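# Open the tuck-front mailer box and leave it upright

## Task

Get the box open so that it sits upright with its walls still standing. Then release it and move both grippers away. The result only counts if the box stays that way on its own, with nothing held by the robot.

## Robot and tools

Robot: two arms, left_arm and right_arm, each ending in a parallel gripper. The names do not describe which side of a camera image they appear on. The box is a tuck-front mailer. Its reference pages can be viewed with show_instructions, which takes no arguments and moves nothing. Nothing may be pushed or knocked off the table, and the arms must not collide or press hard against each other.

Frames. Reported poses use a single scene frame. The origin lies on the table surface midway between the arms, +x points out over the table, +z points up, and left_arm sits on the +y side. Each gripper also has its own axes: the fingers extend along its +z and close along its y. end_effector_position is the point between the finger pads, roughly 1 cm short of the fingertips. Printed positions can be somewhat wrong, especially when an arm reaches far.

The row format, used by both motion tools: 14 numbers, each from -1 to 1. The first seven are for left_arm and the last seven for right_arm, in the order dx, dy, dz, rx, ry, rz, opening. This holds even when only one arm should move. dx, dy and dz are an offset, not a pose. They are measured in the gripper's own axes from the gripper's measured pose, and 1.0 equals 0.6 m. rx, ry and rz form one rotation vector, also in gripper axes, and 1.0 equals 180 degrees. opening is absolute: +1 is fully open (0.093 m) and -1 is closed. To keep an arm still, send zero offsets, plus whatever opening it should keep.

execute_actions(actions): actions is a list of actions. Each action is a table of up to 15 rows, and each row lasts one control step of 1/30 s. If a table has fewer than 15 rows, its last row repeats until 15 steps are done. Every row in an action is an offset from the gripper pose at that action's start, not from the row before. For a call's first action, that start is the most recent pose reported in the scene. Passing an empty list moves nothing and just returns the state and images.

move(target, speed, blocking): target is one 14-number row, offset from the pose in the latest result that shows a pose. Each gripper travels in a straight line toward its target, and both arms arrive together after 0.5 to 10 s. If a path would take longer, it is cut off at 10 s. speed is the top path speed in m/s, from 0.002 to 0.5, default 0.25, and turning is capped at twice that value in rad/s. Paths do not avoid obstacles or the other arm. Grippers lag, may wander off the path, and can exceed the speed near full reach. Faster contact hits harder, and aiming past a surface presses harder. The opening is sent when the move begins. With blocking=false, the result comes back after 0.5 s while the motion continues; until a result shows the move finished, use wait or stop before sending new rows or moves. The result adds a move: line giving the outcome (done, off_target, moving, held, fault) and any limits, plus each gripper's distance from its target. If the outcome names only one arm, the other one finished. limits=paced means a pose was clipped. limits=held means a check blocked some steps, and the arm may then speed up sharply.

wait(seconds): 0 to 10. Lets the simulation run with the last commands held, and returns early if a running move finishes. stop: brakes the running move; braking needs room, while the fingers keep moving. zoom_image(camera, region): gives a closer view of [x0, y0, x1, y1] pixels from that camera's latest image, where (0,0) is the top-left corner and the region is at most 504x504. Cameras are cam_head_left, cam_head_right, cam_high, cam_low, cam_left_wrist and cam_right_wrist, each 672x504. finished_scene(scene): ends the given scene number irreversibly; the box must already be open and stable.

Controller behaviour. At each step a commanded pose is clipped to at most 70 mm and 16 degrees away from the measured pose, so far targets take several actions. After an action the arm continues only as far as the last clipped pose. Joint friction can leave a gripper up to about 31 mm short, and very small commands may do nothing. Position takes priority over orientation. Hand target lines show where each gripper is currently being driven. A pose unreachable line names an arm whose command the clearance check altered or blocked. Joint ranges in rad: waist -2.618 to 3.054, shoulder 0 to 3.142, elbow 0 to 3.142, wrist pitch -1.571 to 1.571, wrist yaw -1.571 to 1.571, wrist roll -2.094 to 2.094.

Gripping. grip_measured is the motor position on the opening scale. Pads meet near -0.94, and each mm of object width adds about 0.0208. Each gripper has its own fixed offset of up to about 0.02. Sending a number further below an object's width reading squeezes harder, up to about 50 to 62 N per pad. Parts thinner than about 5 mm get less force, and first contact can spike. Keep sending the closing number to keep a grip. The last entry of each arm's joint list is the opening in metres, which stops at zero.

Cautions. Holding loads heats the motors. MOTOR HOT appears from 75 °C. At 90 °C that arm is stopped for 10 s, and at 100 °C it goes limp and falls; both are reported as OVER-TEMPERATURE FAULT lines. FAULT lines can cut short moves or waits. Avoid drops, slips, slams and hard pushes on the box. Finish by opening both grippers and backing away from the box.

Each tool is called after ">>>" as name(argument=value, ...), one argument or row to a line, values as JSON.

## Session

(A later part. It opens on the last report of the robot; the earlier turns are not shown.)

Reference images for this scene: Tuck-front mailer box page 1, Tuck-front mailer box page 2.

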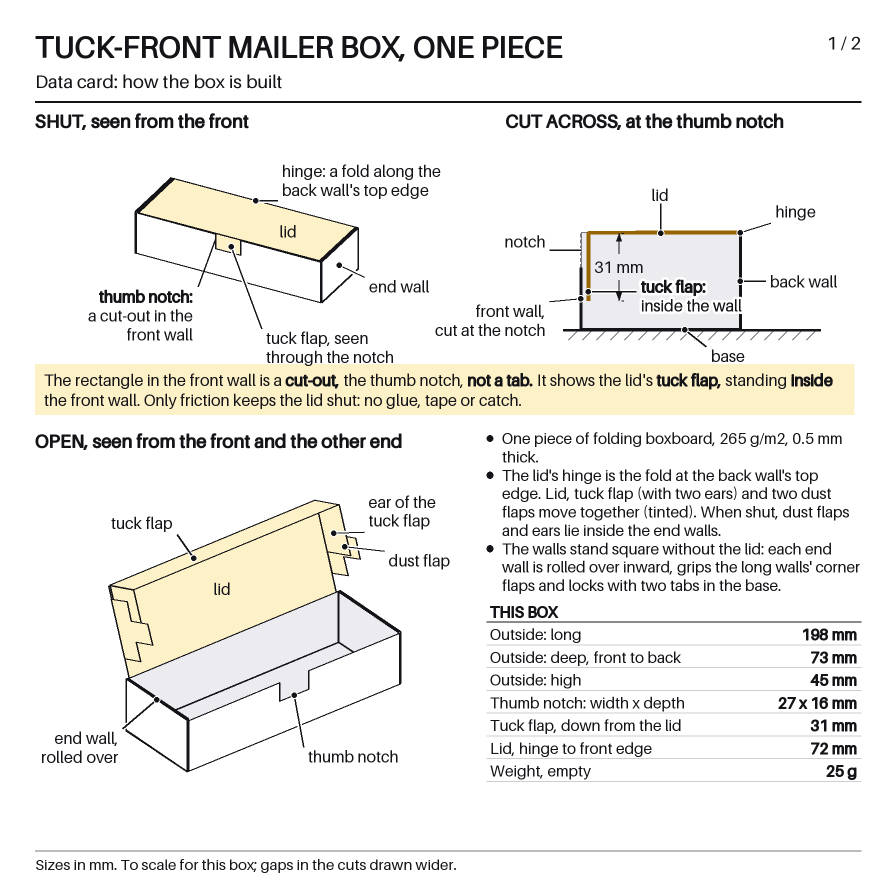

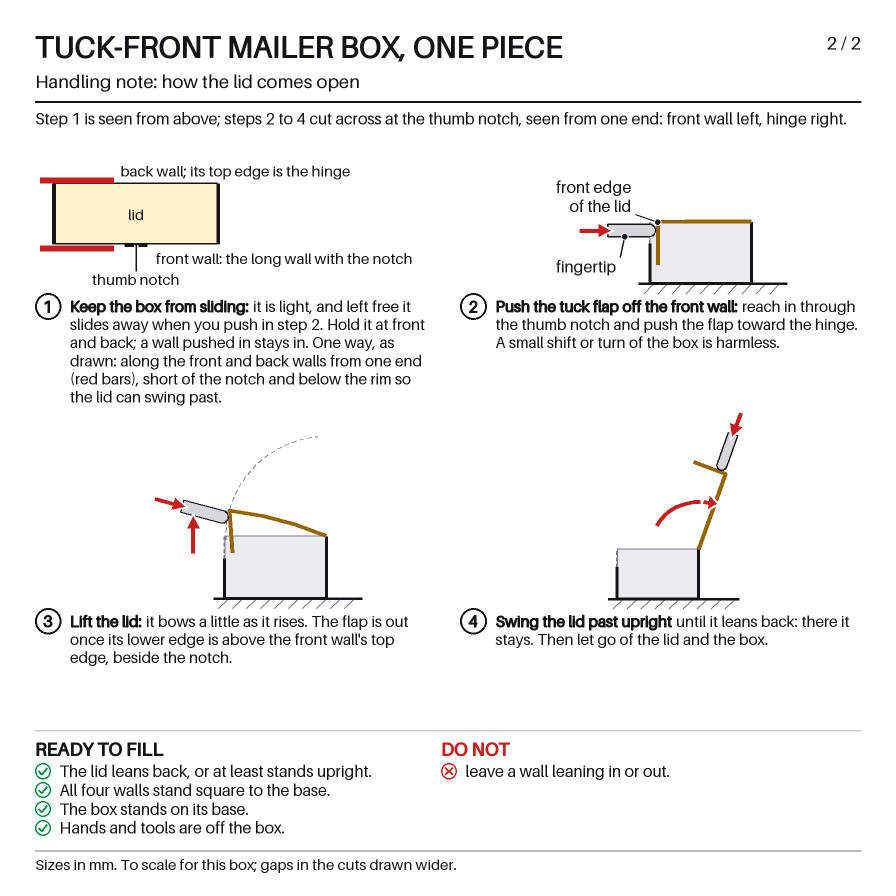

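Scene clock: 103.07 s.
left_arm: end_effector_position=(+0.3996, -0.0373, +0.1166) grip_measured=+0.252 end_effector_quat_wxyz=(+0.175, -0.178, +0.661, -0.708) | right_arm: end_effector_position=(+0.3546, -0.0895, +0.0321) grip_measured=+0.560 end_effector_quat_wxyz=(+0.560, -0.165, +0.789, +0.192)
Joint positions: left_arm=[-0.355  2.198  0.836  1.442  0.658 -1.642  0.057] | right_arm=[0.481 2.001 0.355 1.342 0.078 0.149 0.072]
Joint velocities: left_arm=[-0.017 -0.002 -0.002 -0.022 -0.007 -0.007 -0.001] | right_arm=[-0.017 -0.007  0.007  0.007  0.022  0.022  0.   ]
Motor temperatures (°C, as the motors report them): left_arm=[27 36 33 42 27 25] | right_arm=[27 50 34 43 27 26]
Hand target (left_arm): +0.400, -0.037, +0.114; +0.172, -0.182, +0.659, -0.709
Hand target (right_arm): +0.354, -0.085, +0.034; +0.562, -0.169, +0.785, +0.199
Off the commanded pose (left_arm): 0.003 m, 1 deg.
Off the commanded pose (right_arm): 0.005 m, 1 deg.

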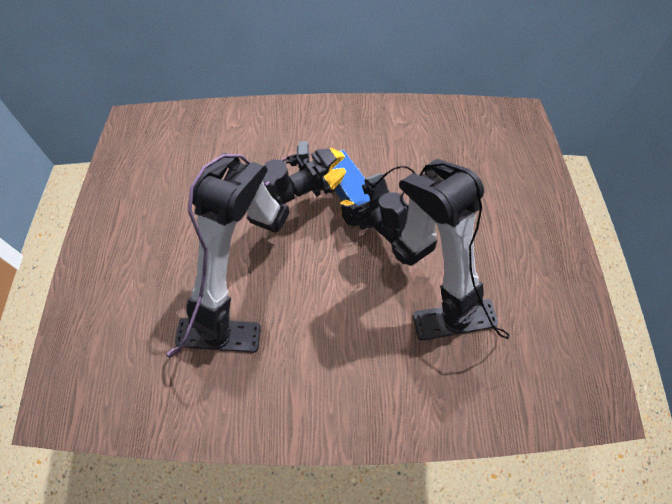

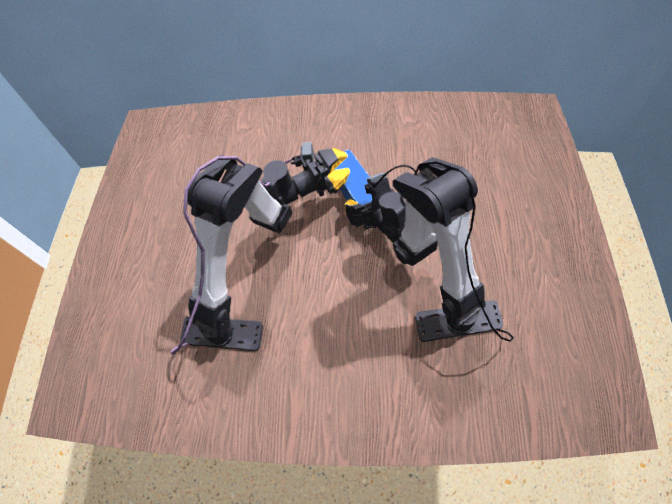

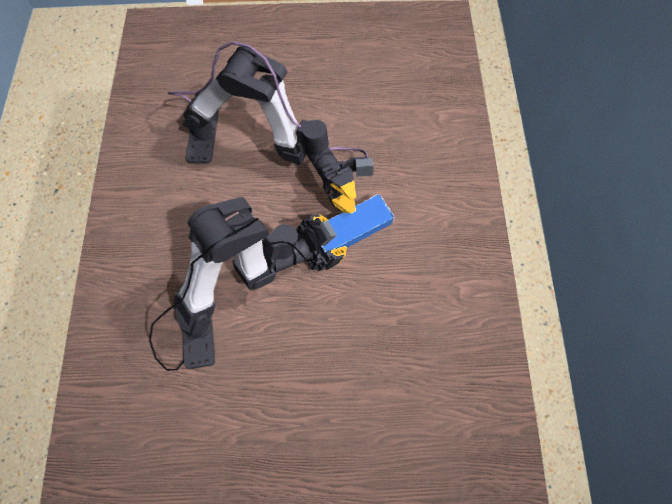

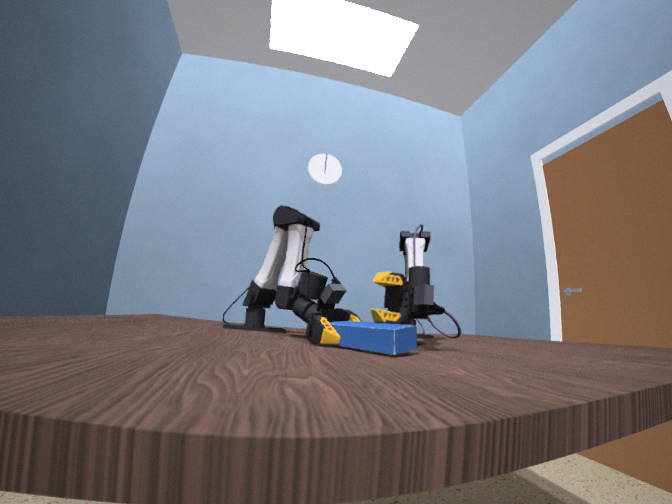

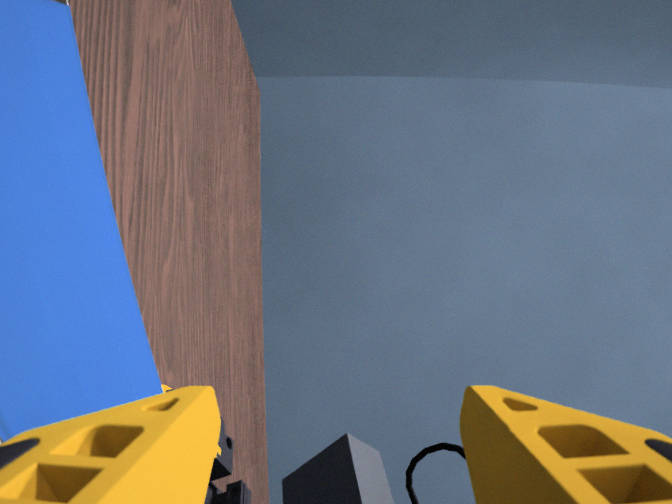

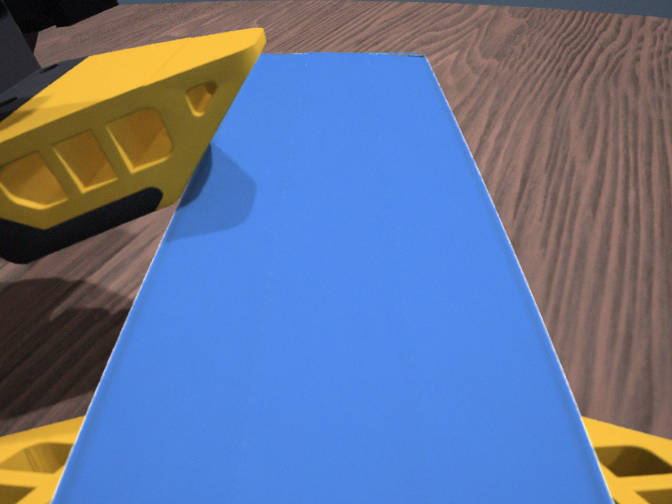

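>>> move(
  target=[0,0,0,0,0,0,0.65, 0.018,-0.045,0,0.05,0,0,0.55],
  speed=0.02,
)

>>> move(
  target=[0,0.075,-0.005,-0.05,0,0,0.9, 0,0,0,0,0,0,0.55],
  speed=0.02,
)

Scene clock: 109.10 s.
left_arm: end_effector_position=(+0.3994, -0.0373, +0.1186) grip_measured=+0.648 end_effector_quat_wxyz=(+0.176, -0.176, +0.658, -0.710) | right_arm: end_effector_position=(+0.3653, -0.1125, +0.0254) grip_measured=+0.554 end_effector_quat_wxyz=(+0.578, -0.121, +0.796, +0.134)
Joint positions: left_arm=[-0.355  2.198  0.836  1.452  0.658 -1.644  0.076] | right_arm=[0.481 2.046 0.355 1.382 0.228 0.149 0.072]
Joint velocities: left_arm=[-0.012 -0.012  0.012 -0.081 -0.081 -0.007 -0.   ] | right_arm=[-0.022  0.002 -0.012  0.007  0.051 -0.022  0.001]
Motor temperatures (°C, as the motors report them): left_arm=[27 37 33 42 27 25] | right_arm=[27 50 34 43 27 26]
Hand target (left_arm): +0.400, -0.037, +0.117; +0.175, -0.178, +0.661, -0.708
Hand target (right_arm): +0.364, -0.114, +0.019; +0.572, -0.120, +0.801, +0.130
Off the commanded pose (left_arm): 0.002 m, 0 deg.
Off the commanded pose (right_arm): 0.007 m, 1 deg.
move: done

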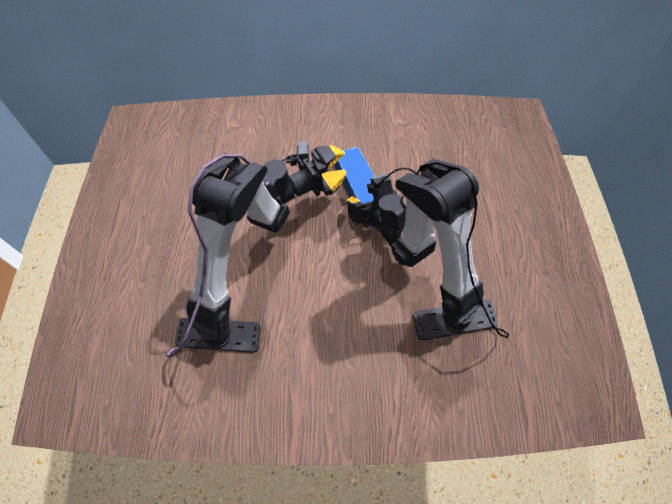

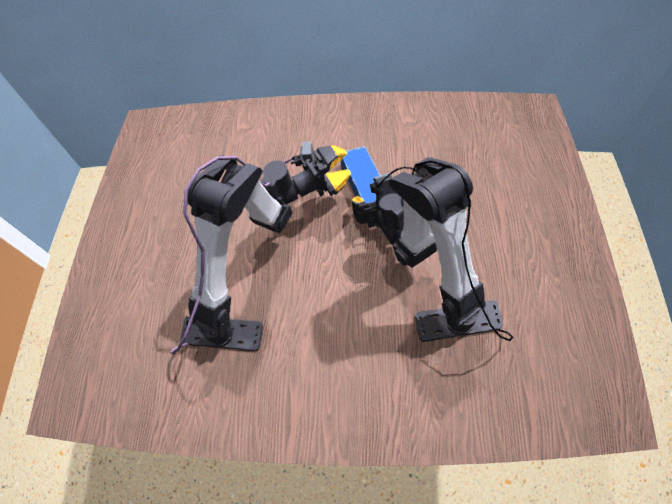

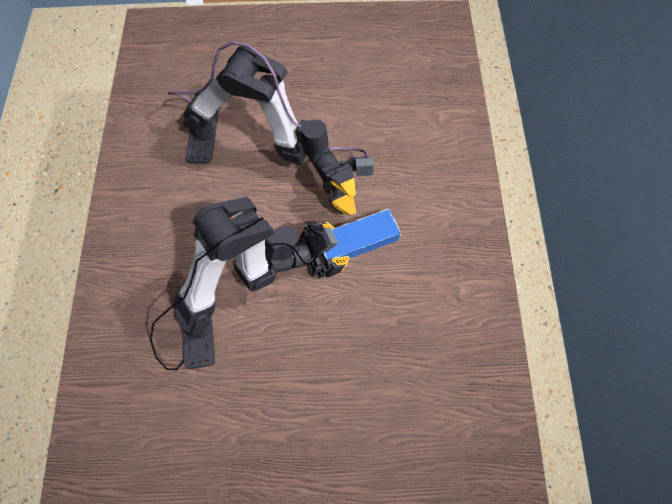

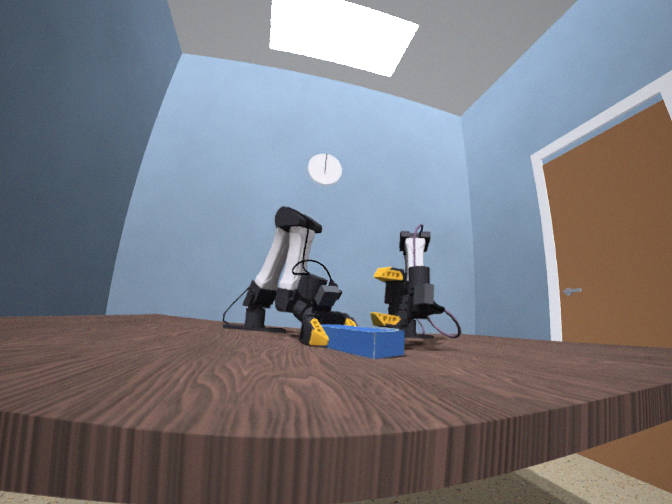

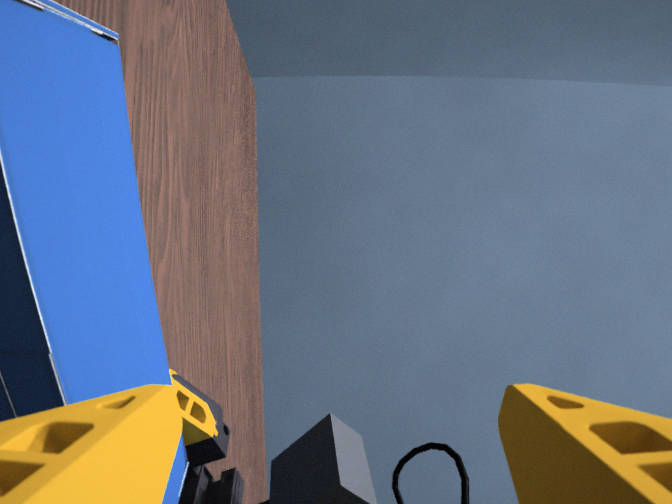

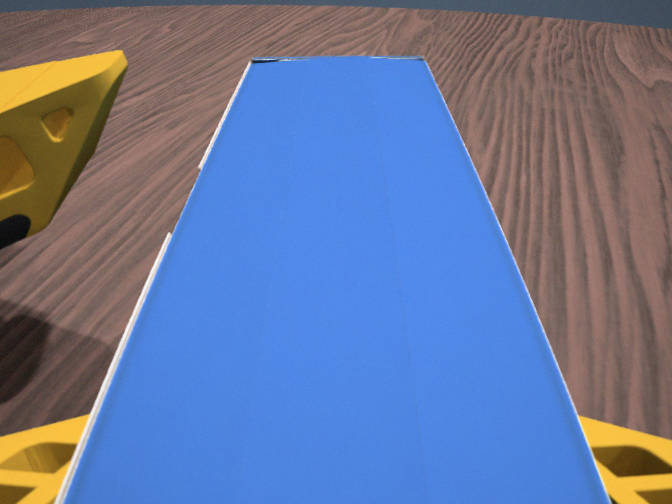

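Scene clock: 113.27 s.
left_arm: end_effector_position=(+0.3994, -0.0373, +0.0821) grip_measured=+0.898 end_effector_quat_wxyz=(+0.167, -0.186, +0.707, -0.662) | right_arm: end_effector_position=(+0.3653, -0.1125, +0.0254) grip_measured=+0.554 end_effector_quat_wxyz=(+0.578, -0.121, +0.796, +0.134)
Joint positions: left_arm=[-0.355  2.198  0.836  1.275  0.658 -1.528  0.088] | right_arm=[0.481 2.046 0.355 1.382 0.228 0.149 0.072]
Joint velocities: left_arm=[ 0.002  0.002 -0.027 -0.007  0.022  0.022 -0.   ] | right_arm=[ 0.012  0.007 -0.007  0.007  0.037 -0.022 -0.   ]
Motor temperatures (°C, as the motors report them): left_arm=[27 37 33 42 27 25] | right_arm=[27 49 34 43 27 26]
Hand target (left_arm): +0.399, -0.037, +0.073; +0.163, -0.190, +0.713, -0.655
Hand target (right_arm): +0.365, -0.112, +0.025; +0.578, -0.121, +0.796, +0.134
Off the commanded pose (left_arm): 0.009 m, 1 deg.
Off the commanded pose (right_arm): 0.000 m, 0 deg.
move: done

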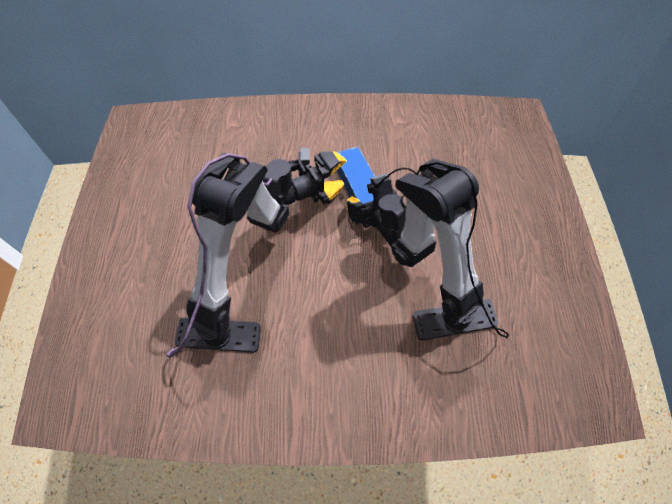

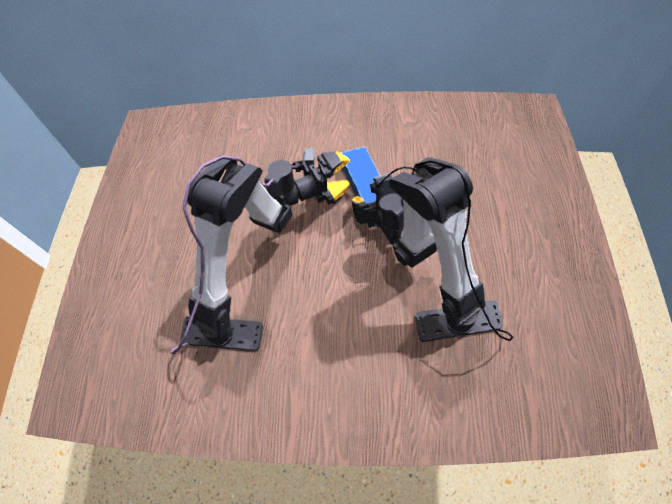

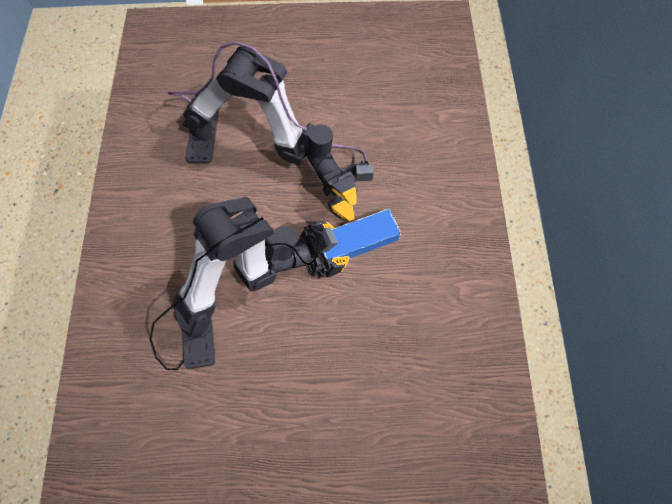

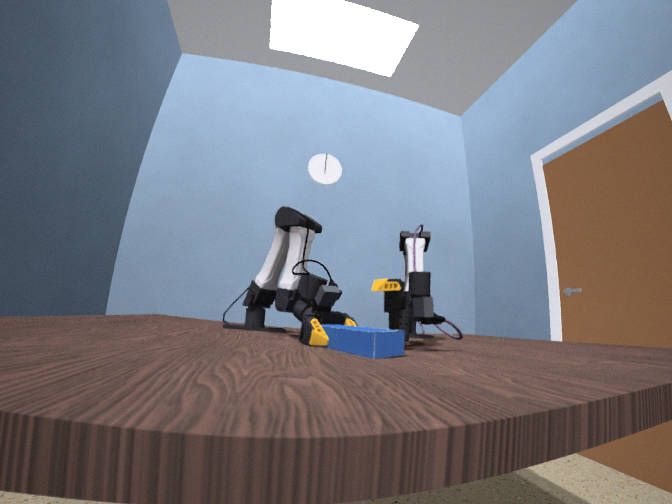

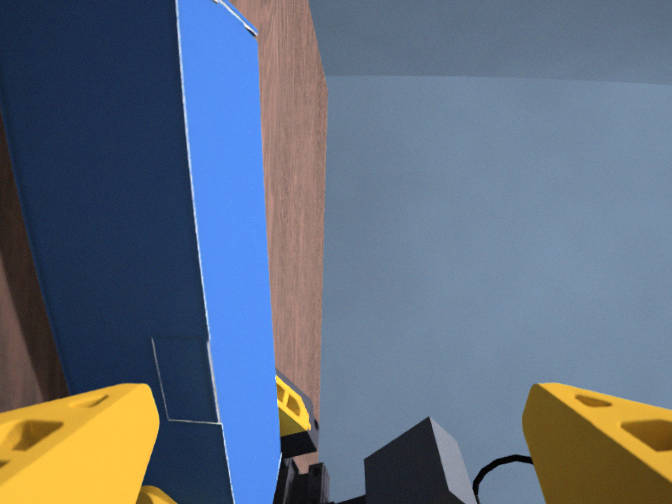

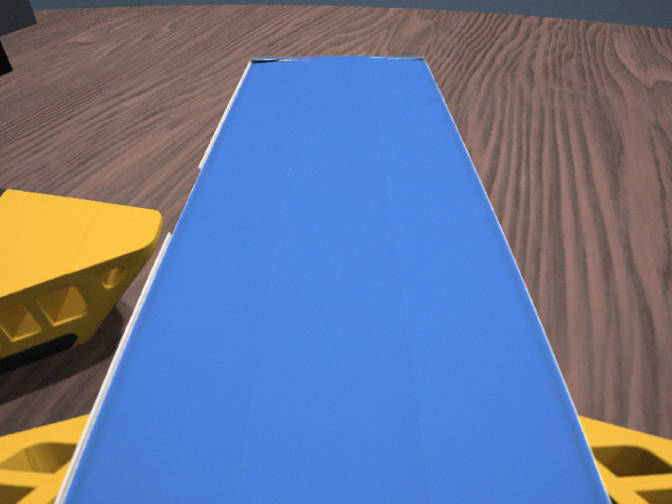

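>>> execute_actions(
  actions=[
    [[0,0,0,0,0,0,0.74,0,0.03,-0.012,-0.03,0,0,0.55]],
    [[0,0,0,0,0,0,0.74,0,0.03,0,-0.03,0,0,0.55]],
    [[0,0,0,0,0,0,0.74,0,0.03,0,-0.03,0,0,0.55]],
  ],
)

Scene clock: 116.93 s.
left_arm: end_effector_position=(+0.3992, -0.0373, +0.0803) grip_measured=+0.742 end_effector_quat_wxyz=(+0.165, -0.188, +0.709, -0.660) | right_arm: end_effector_position=(+0.3605, -0.1011, +0.0264) grip_measured=+0.554 end_effector_quat_wxyz=(+0.572, -0.141, +0.792, +0.162)
Joint positions: left_arm=[-0.355  2.198  0.836  1.267  0.659 -1.527  0.081] | right_arm=[0.483 2.046 0.355 1.389 0.16  0.149 0.072]
Joint velocities: left_arm=[-0.012  0.012  0.012  0.081  0.051  0.022  0.   ] | right_arm=[ 0.007  0.002  0.012  0.037  0.022 -0.051 -0.   ]
Motor temperatures (°C, as the motors report them): left_arm=[27 37 33 42 27 25] | right_arm=[27 49 34 43 27 26]
Hand target (left_arm): +0.399, -0.037, +0.081; +0.166, -0.187, +0.708, -0.661
Hand target (right_arm): +0.353, -0.086, +0.028; +0.565, -0.166, +0.784, +0.196
Off the commanded pose (left_arm): 0.001 m, 0 deg.
Off the commanded pose (right_arm): 0.018 m, 5 deg.

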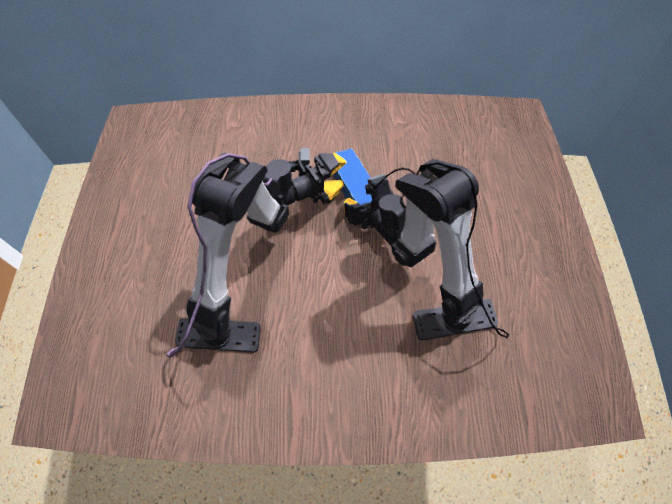

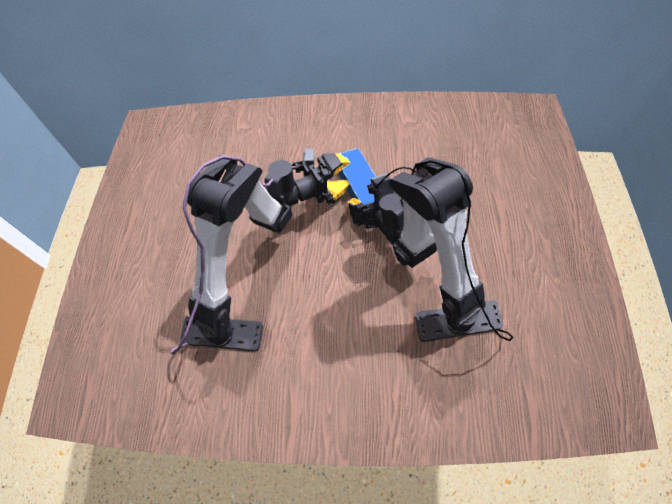

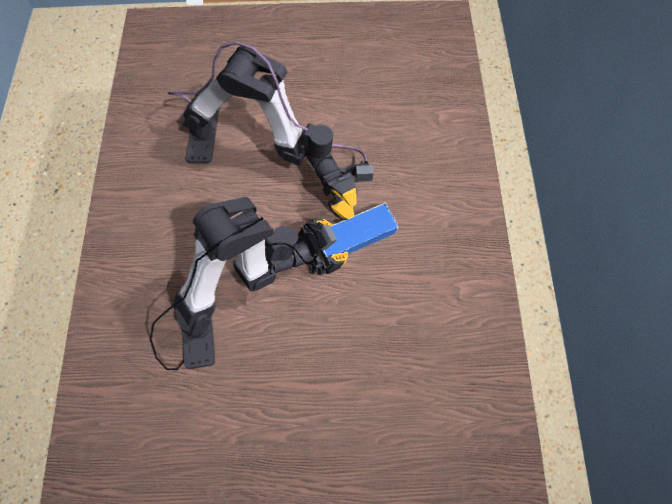

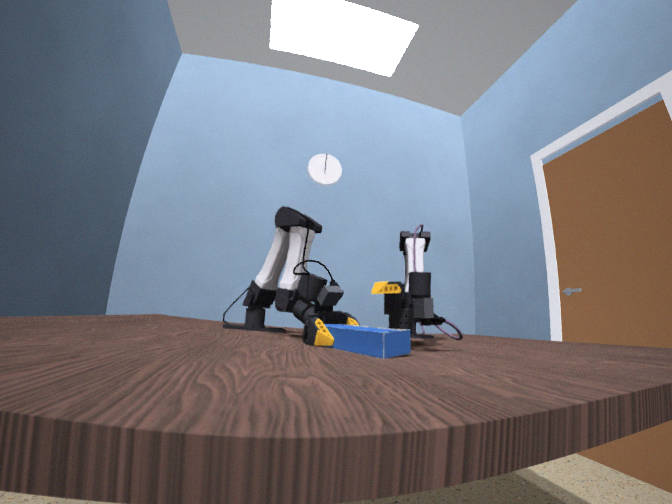

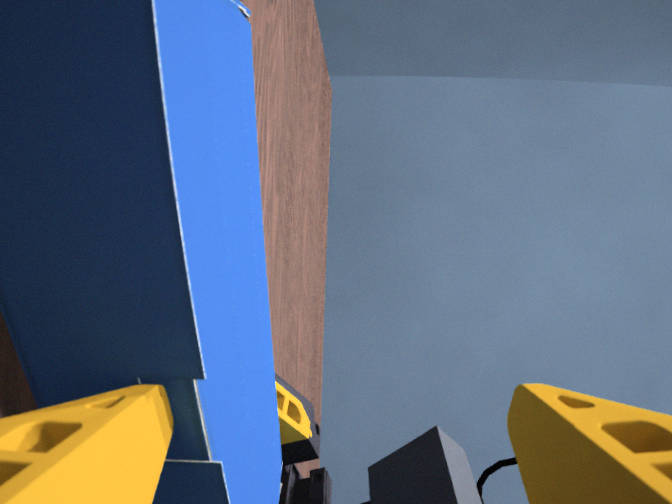

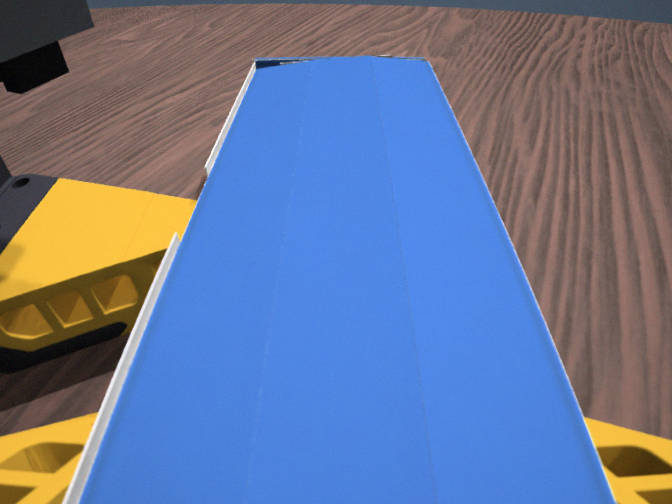

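Flap is pushed in well. Lift with mild bias.

>>> execute_actions(
  actions=[
    [[0,-0.008,0,0.01,0,0,0.68,0.005,0.03,0,-0.03,0,0,0.555]],
    [[0,-0.008,0,0.01,0,0,0.62,0.005,0.03,0,-0.03,0,0,0.555]],
    [[0,-0.008,0,0.01,0,0,0.56,0.005,0.03,0,-0.03,0,0,0.555]],
    [[0,-0.008,0,0.01,0,0,0.5,0.005,0.03,0,-0.03,0,0,0.555]],
  ],
)

Scene clock: 120.47 s.
left_arm: end_effector_position=(+0.4011, -0.0367, +0.0969) grip_measured=+0.502 end_effector_quat_wxyz=(+0.172, -0.186, +0.687, -0.681) | right_arm: end_effector_position=(+0.3638, -0.1006, +0.0338) grip_measured=+0.555 end_effector_quat_wxyz=(+0.588, -0.126, +0.778, +0.182)
Joint positions: left_arm=[-0.353  2.198  0.836  1.347  0.655 -1.579  0.069] | right_arm=[0.474 2.078 0.355 1.475 0.145 0.176 0.072]
Joint velocities: left_arm=[-0.007  0.012 -0.002  0.022  0.022  0.007 -0.001] | right_arm=[-0.002  0.007 -0.007  0.081  0.022 -0.007  0.001]
Motor temperatures (°C, as the motors report them): left_arm=[27 37 33 42 27 25] | right_arm=[27 49 34 43 27 26]
Hand target (left_arm): +0.401, -0.037, +0.098; +0.174, -0.183, +0.681, -0.688
Hand target (right_arm): +0.354, -0.086, +0.030; +0.575, -0.157, +0.775, +0.210
Off the commanded pose (left_arm): 0.001 m, 1 deg.
Off the commanded pose (right_arm): 0.018 m, 5 deg.

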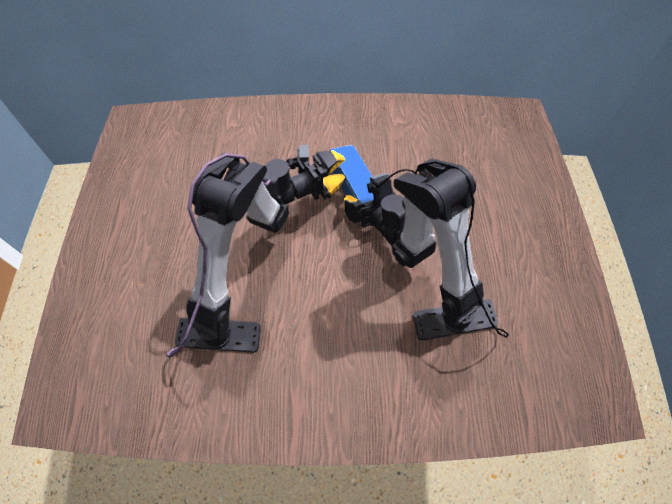

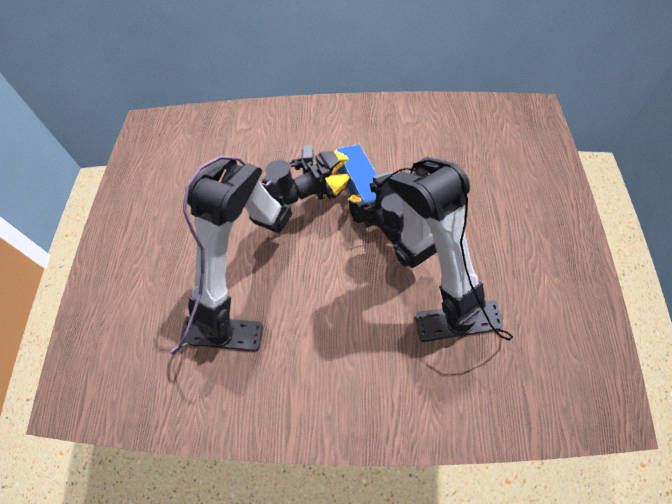

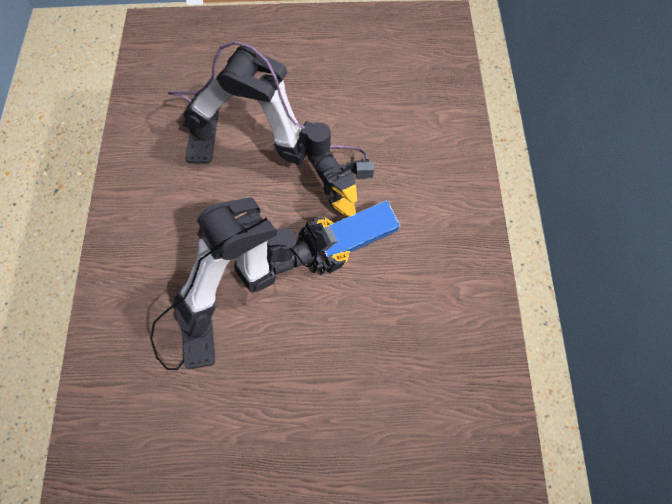

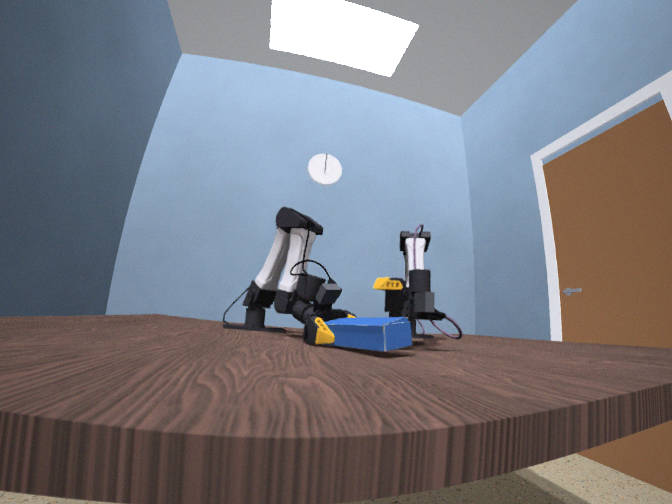

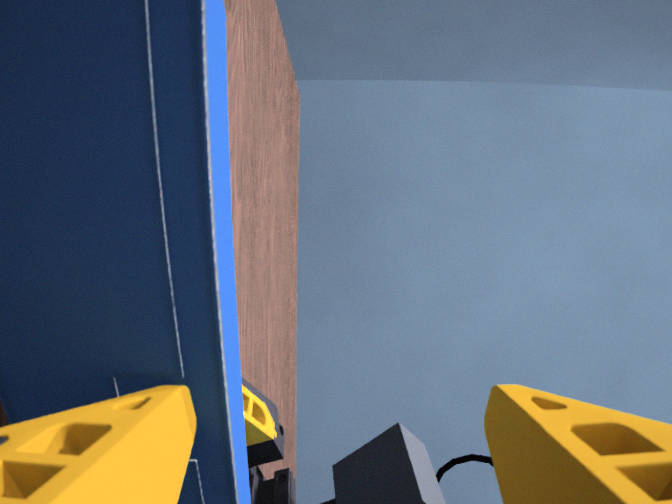

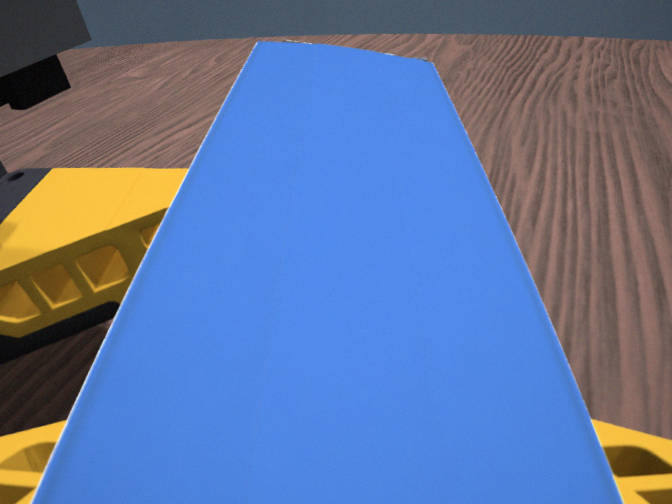

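>>> execute_actions(
  actions=[
    [[0,-0.005,0,0.005,0,0,0.48,0.02,0.03,0.005,-0.03,0.03,0,0.55]],
    [[0,-0.005,0,0.005,0,0,0.44,0.02,0.03,0.005,-0.03,0.03,0,0.55]],
    [[0,-0.005,0,0.005,0,0,0.4,0.015,0.03,0.005,-0.03,0.02,0,0.55]],
  ],
)

Scene clock: 123.87 s.
left_arm: end_effector_position=(+0.4006, -0.0370, +0.0973) grip_measured=+0.402 end_effector_quat_wxyz=(+0.168, -0.188, +0.685, -0.683) | right_arm: end_effector_position=(+0.3596, -0.1007, +0.0280) grip_measured=+0.555 end_effector_quat_wxyz=(+0.548, -0.134, +0.803, +0.195)
Joint positions: left_arm=[-0.353  2.198  0.836  1.349  0.658 -1.59   0.064] | right_arm=[0.45  1.988 0.355 1.302 0.074 0.203 0.072]
Joint velocities: left_arm=[-0.007  0.007 -0.002  0.007  0.022 -0.037  0.   ] | right_arm=[-0.002 -0.012 -0.012  0.051  0.037  0.007  0.001]
Motor temperatures (°C, as the motors report them): left_arm=[27 38 33 43 27 25] | right_arm=[27 49 34 43 27 26]
Hand target (left_arm): +0.401, -0.037, +0.100; +0.171, -0.186, +0.681, -0.688
Hand target (right_arm): +0.351, -0.085, +0.021; +0.521, -0.164, +0.808, +0.222
Off the commanded pose (left_arm): 0.003 m, 1 deg.
Off the commanded pose (right_arm): 0.020 m, 6 deg.

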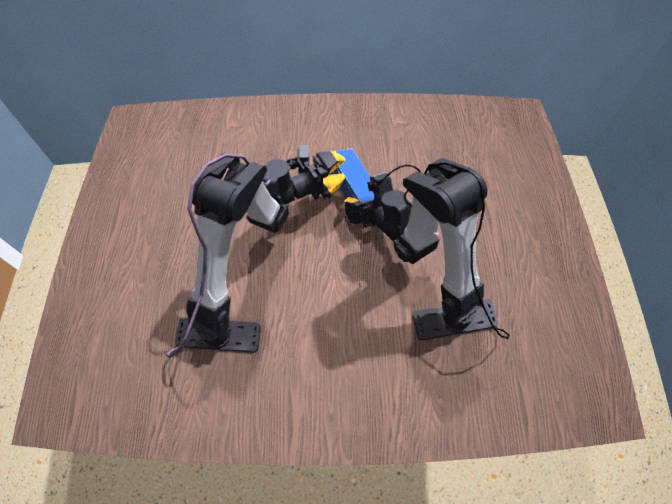

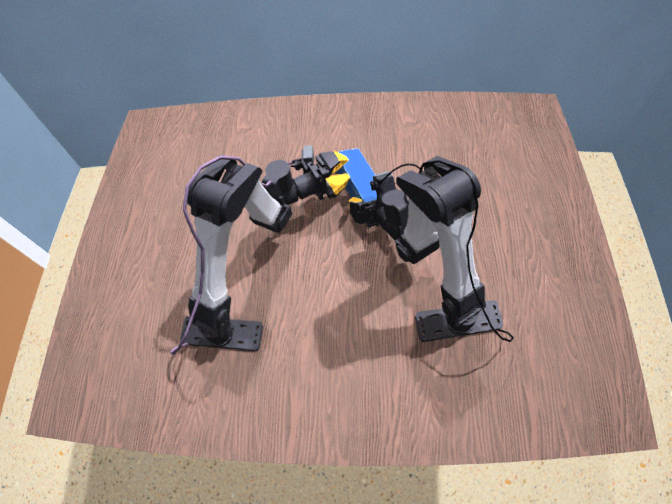

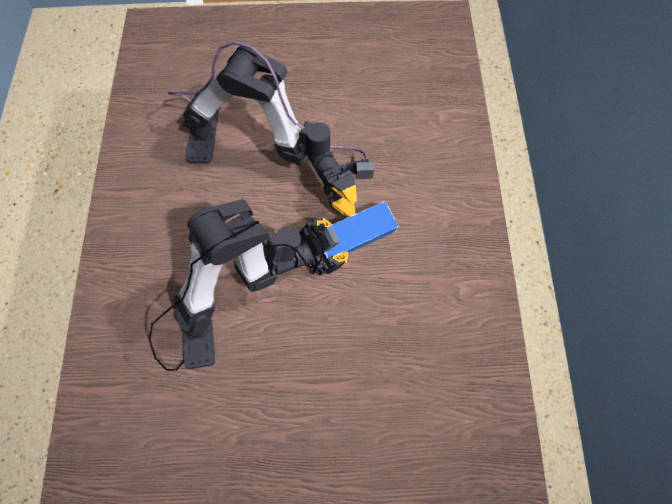

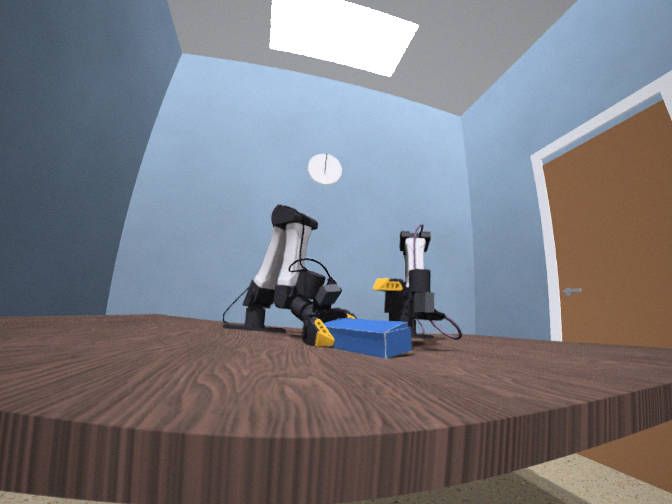

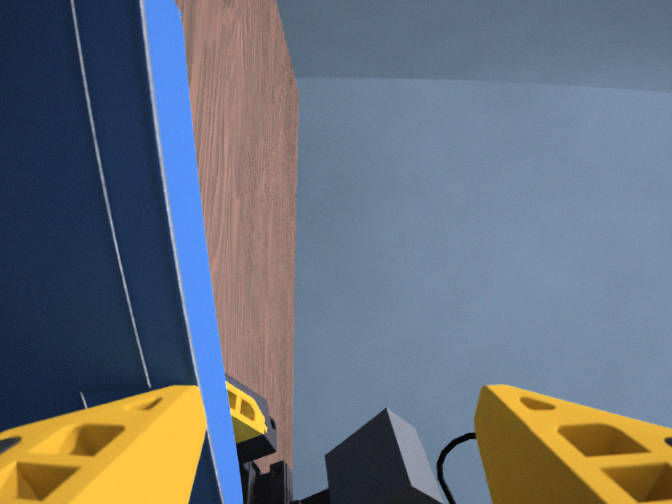

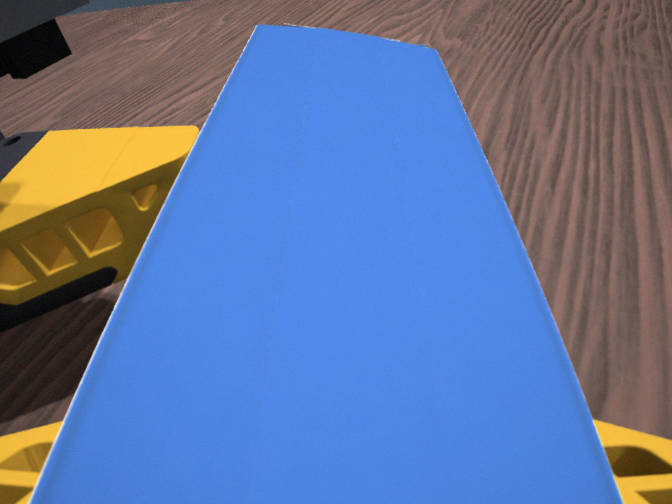

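>>> execute_actions(
  actions=[
    [[0,0,0,0,0,0,0.4,0,-0.02,0,0.02,0,0,0.55]],
    [[0,0.008,0,0,0,0,1,0,0,0,0,0,0,0.55]],
    [[0,0,0,0,0,0,1,0,0,0,0,0,0,0.55]],
  ],
)

Scene clock: 127.30 s.
left_arm: end_effector_position=(+0.4006, -0.0370, +0.0989) grip_measured=+0.995 end_effector_quat_wxyz=(+0.170, -0.186, +0.684, -0.685) | right_arm: end_effector_position=(+0.3633, -0.1081, +0.0278) grip_measured=+0.555 end_effector_quat_wxyz=(+0.554, -0.120, +0.805, +0.177)
Joint positions: left_arm=[-0.353  2.198  0.836  1.357  0.658 -1.59   0.093] | right_arm=[0.449 1.988 0.355 1.3   0.121 0.203 0.072]
Joint velocities: left_arm=[ 0.017 -0.012 -0.002  0.037  0.037  0.007  0.   ] | right_arm=[-0.027 -0.012 -0.002  0.022  0.051  0.007  0.001]
Motor temperatures (°C, as the motors report them): left_arm=[27 38 33 43 27 25] | right_arm=[27 49 34 43 27 26]
Hand target (left_arm): +0.401, -0.037, +0.099; +0.170, -0.186, +0.684, -0.685
Hand target (right_arm): +0.363, -0.108, +0.028; +0.554, -0.120, +0.805, +0.177
Off the commanded pose (left_arm): 0.000 m, 0 deg.
Off the commanded pose (right_arm): 0.000 m, 0 deg.

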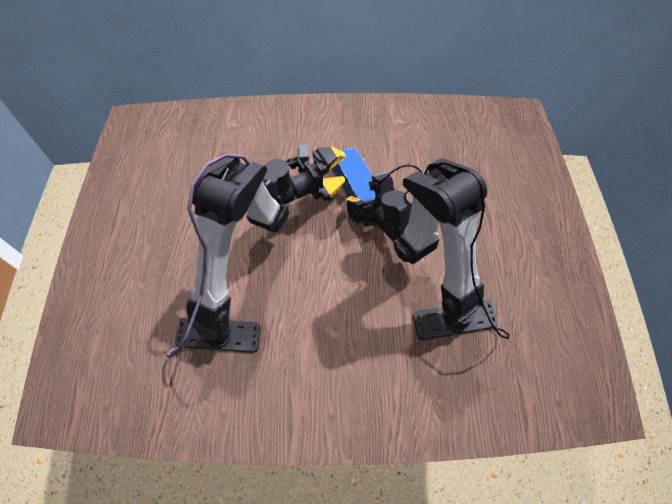

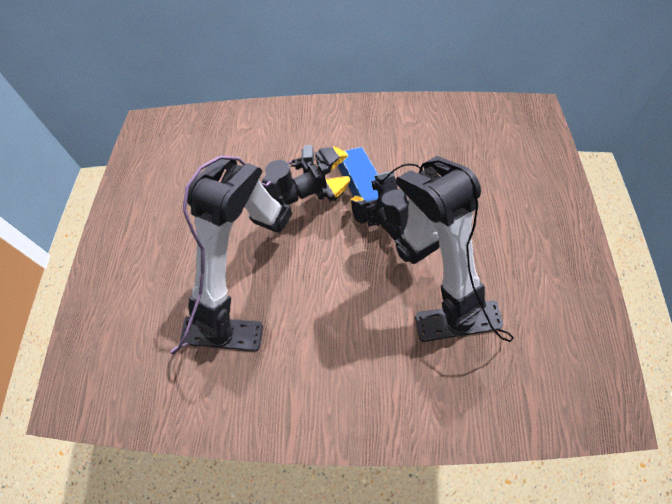

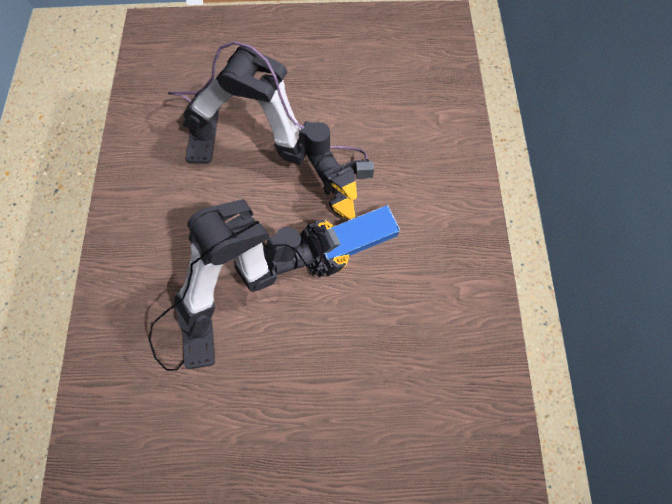

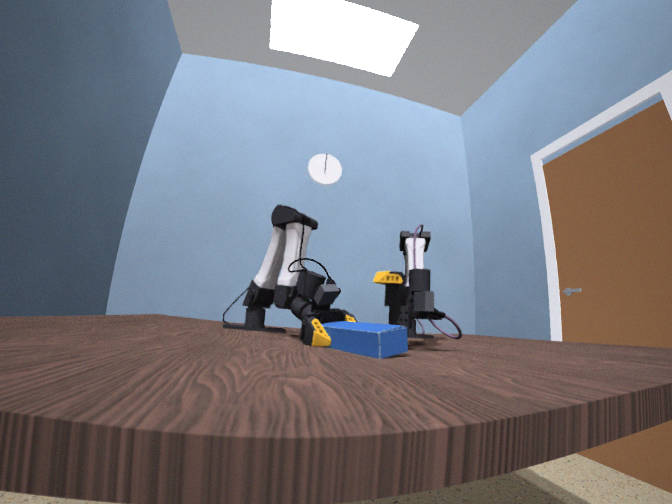

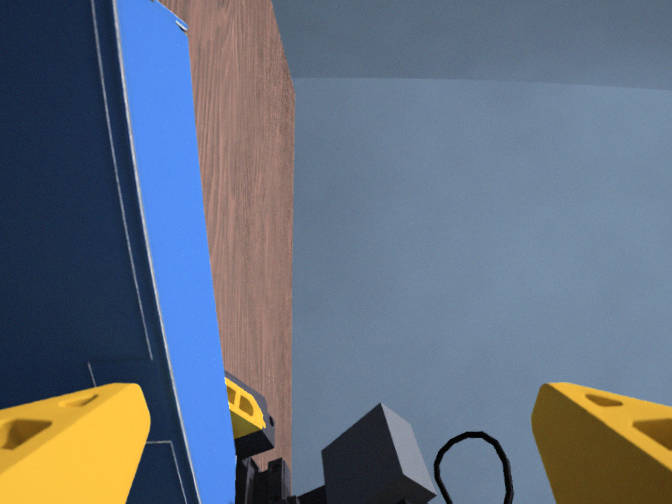

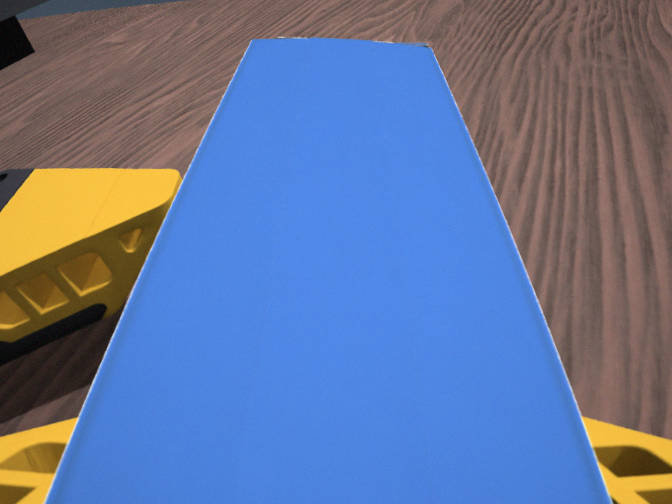

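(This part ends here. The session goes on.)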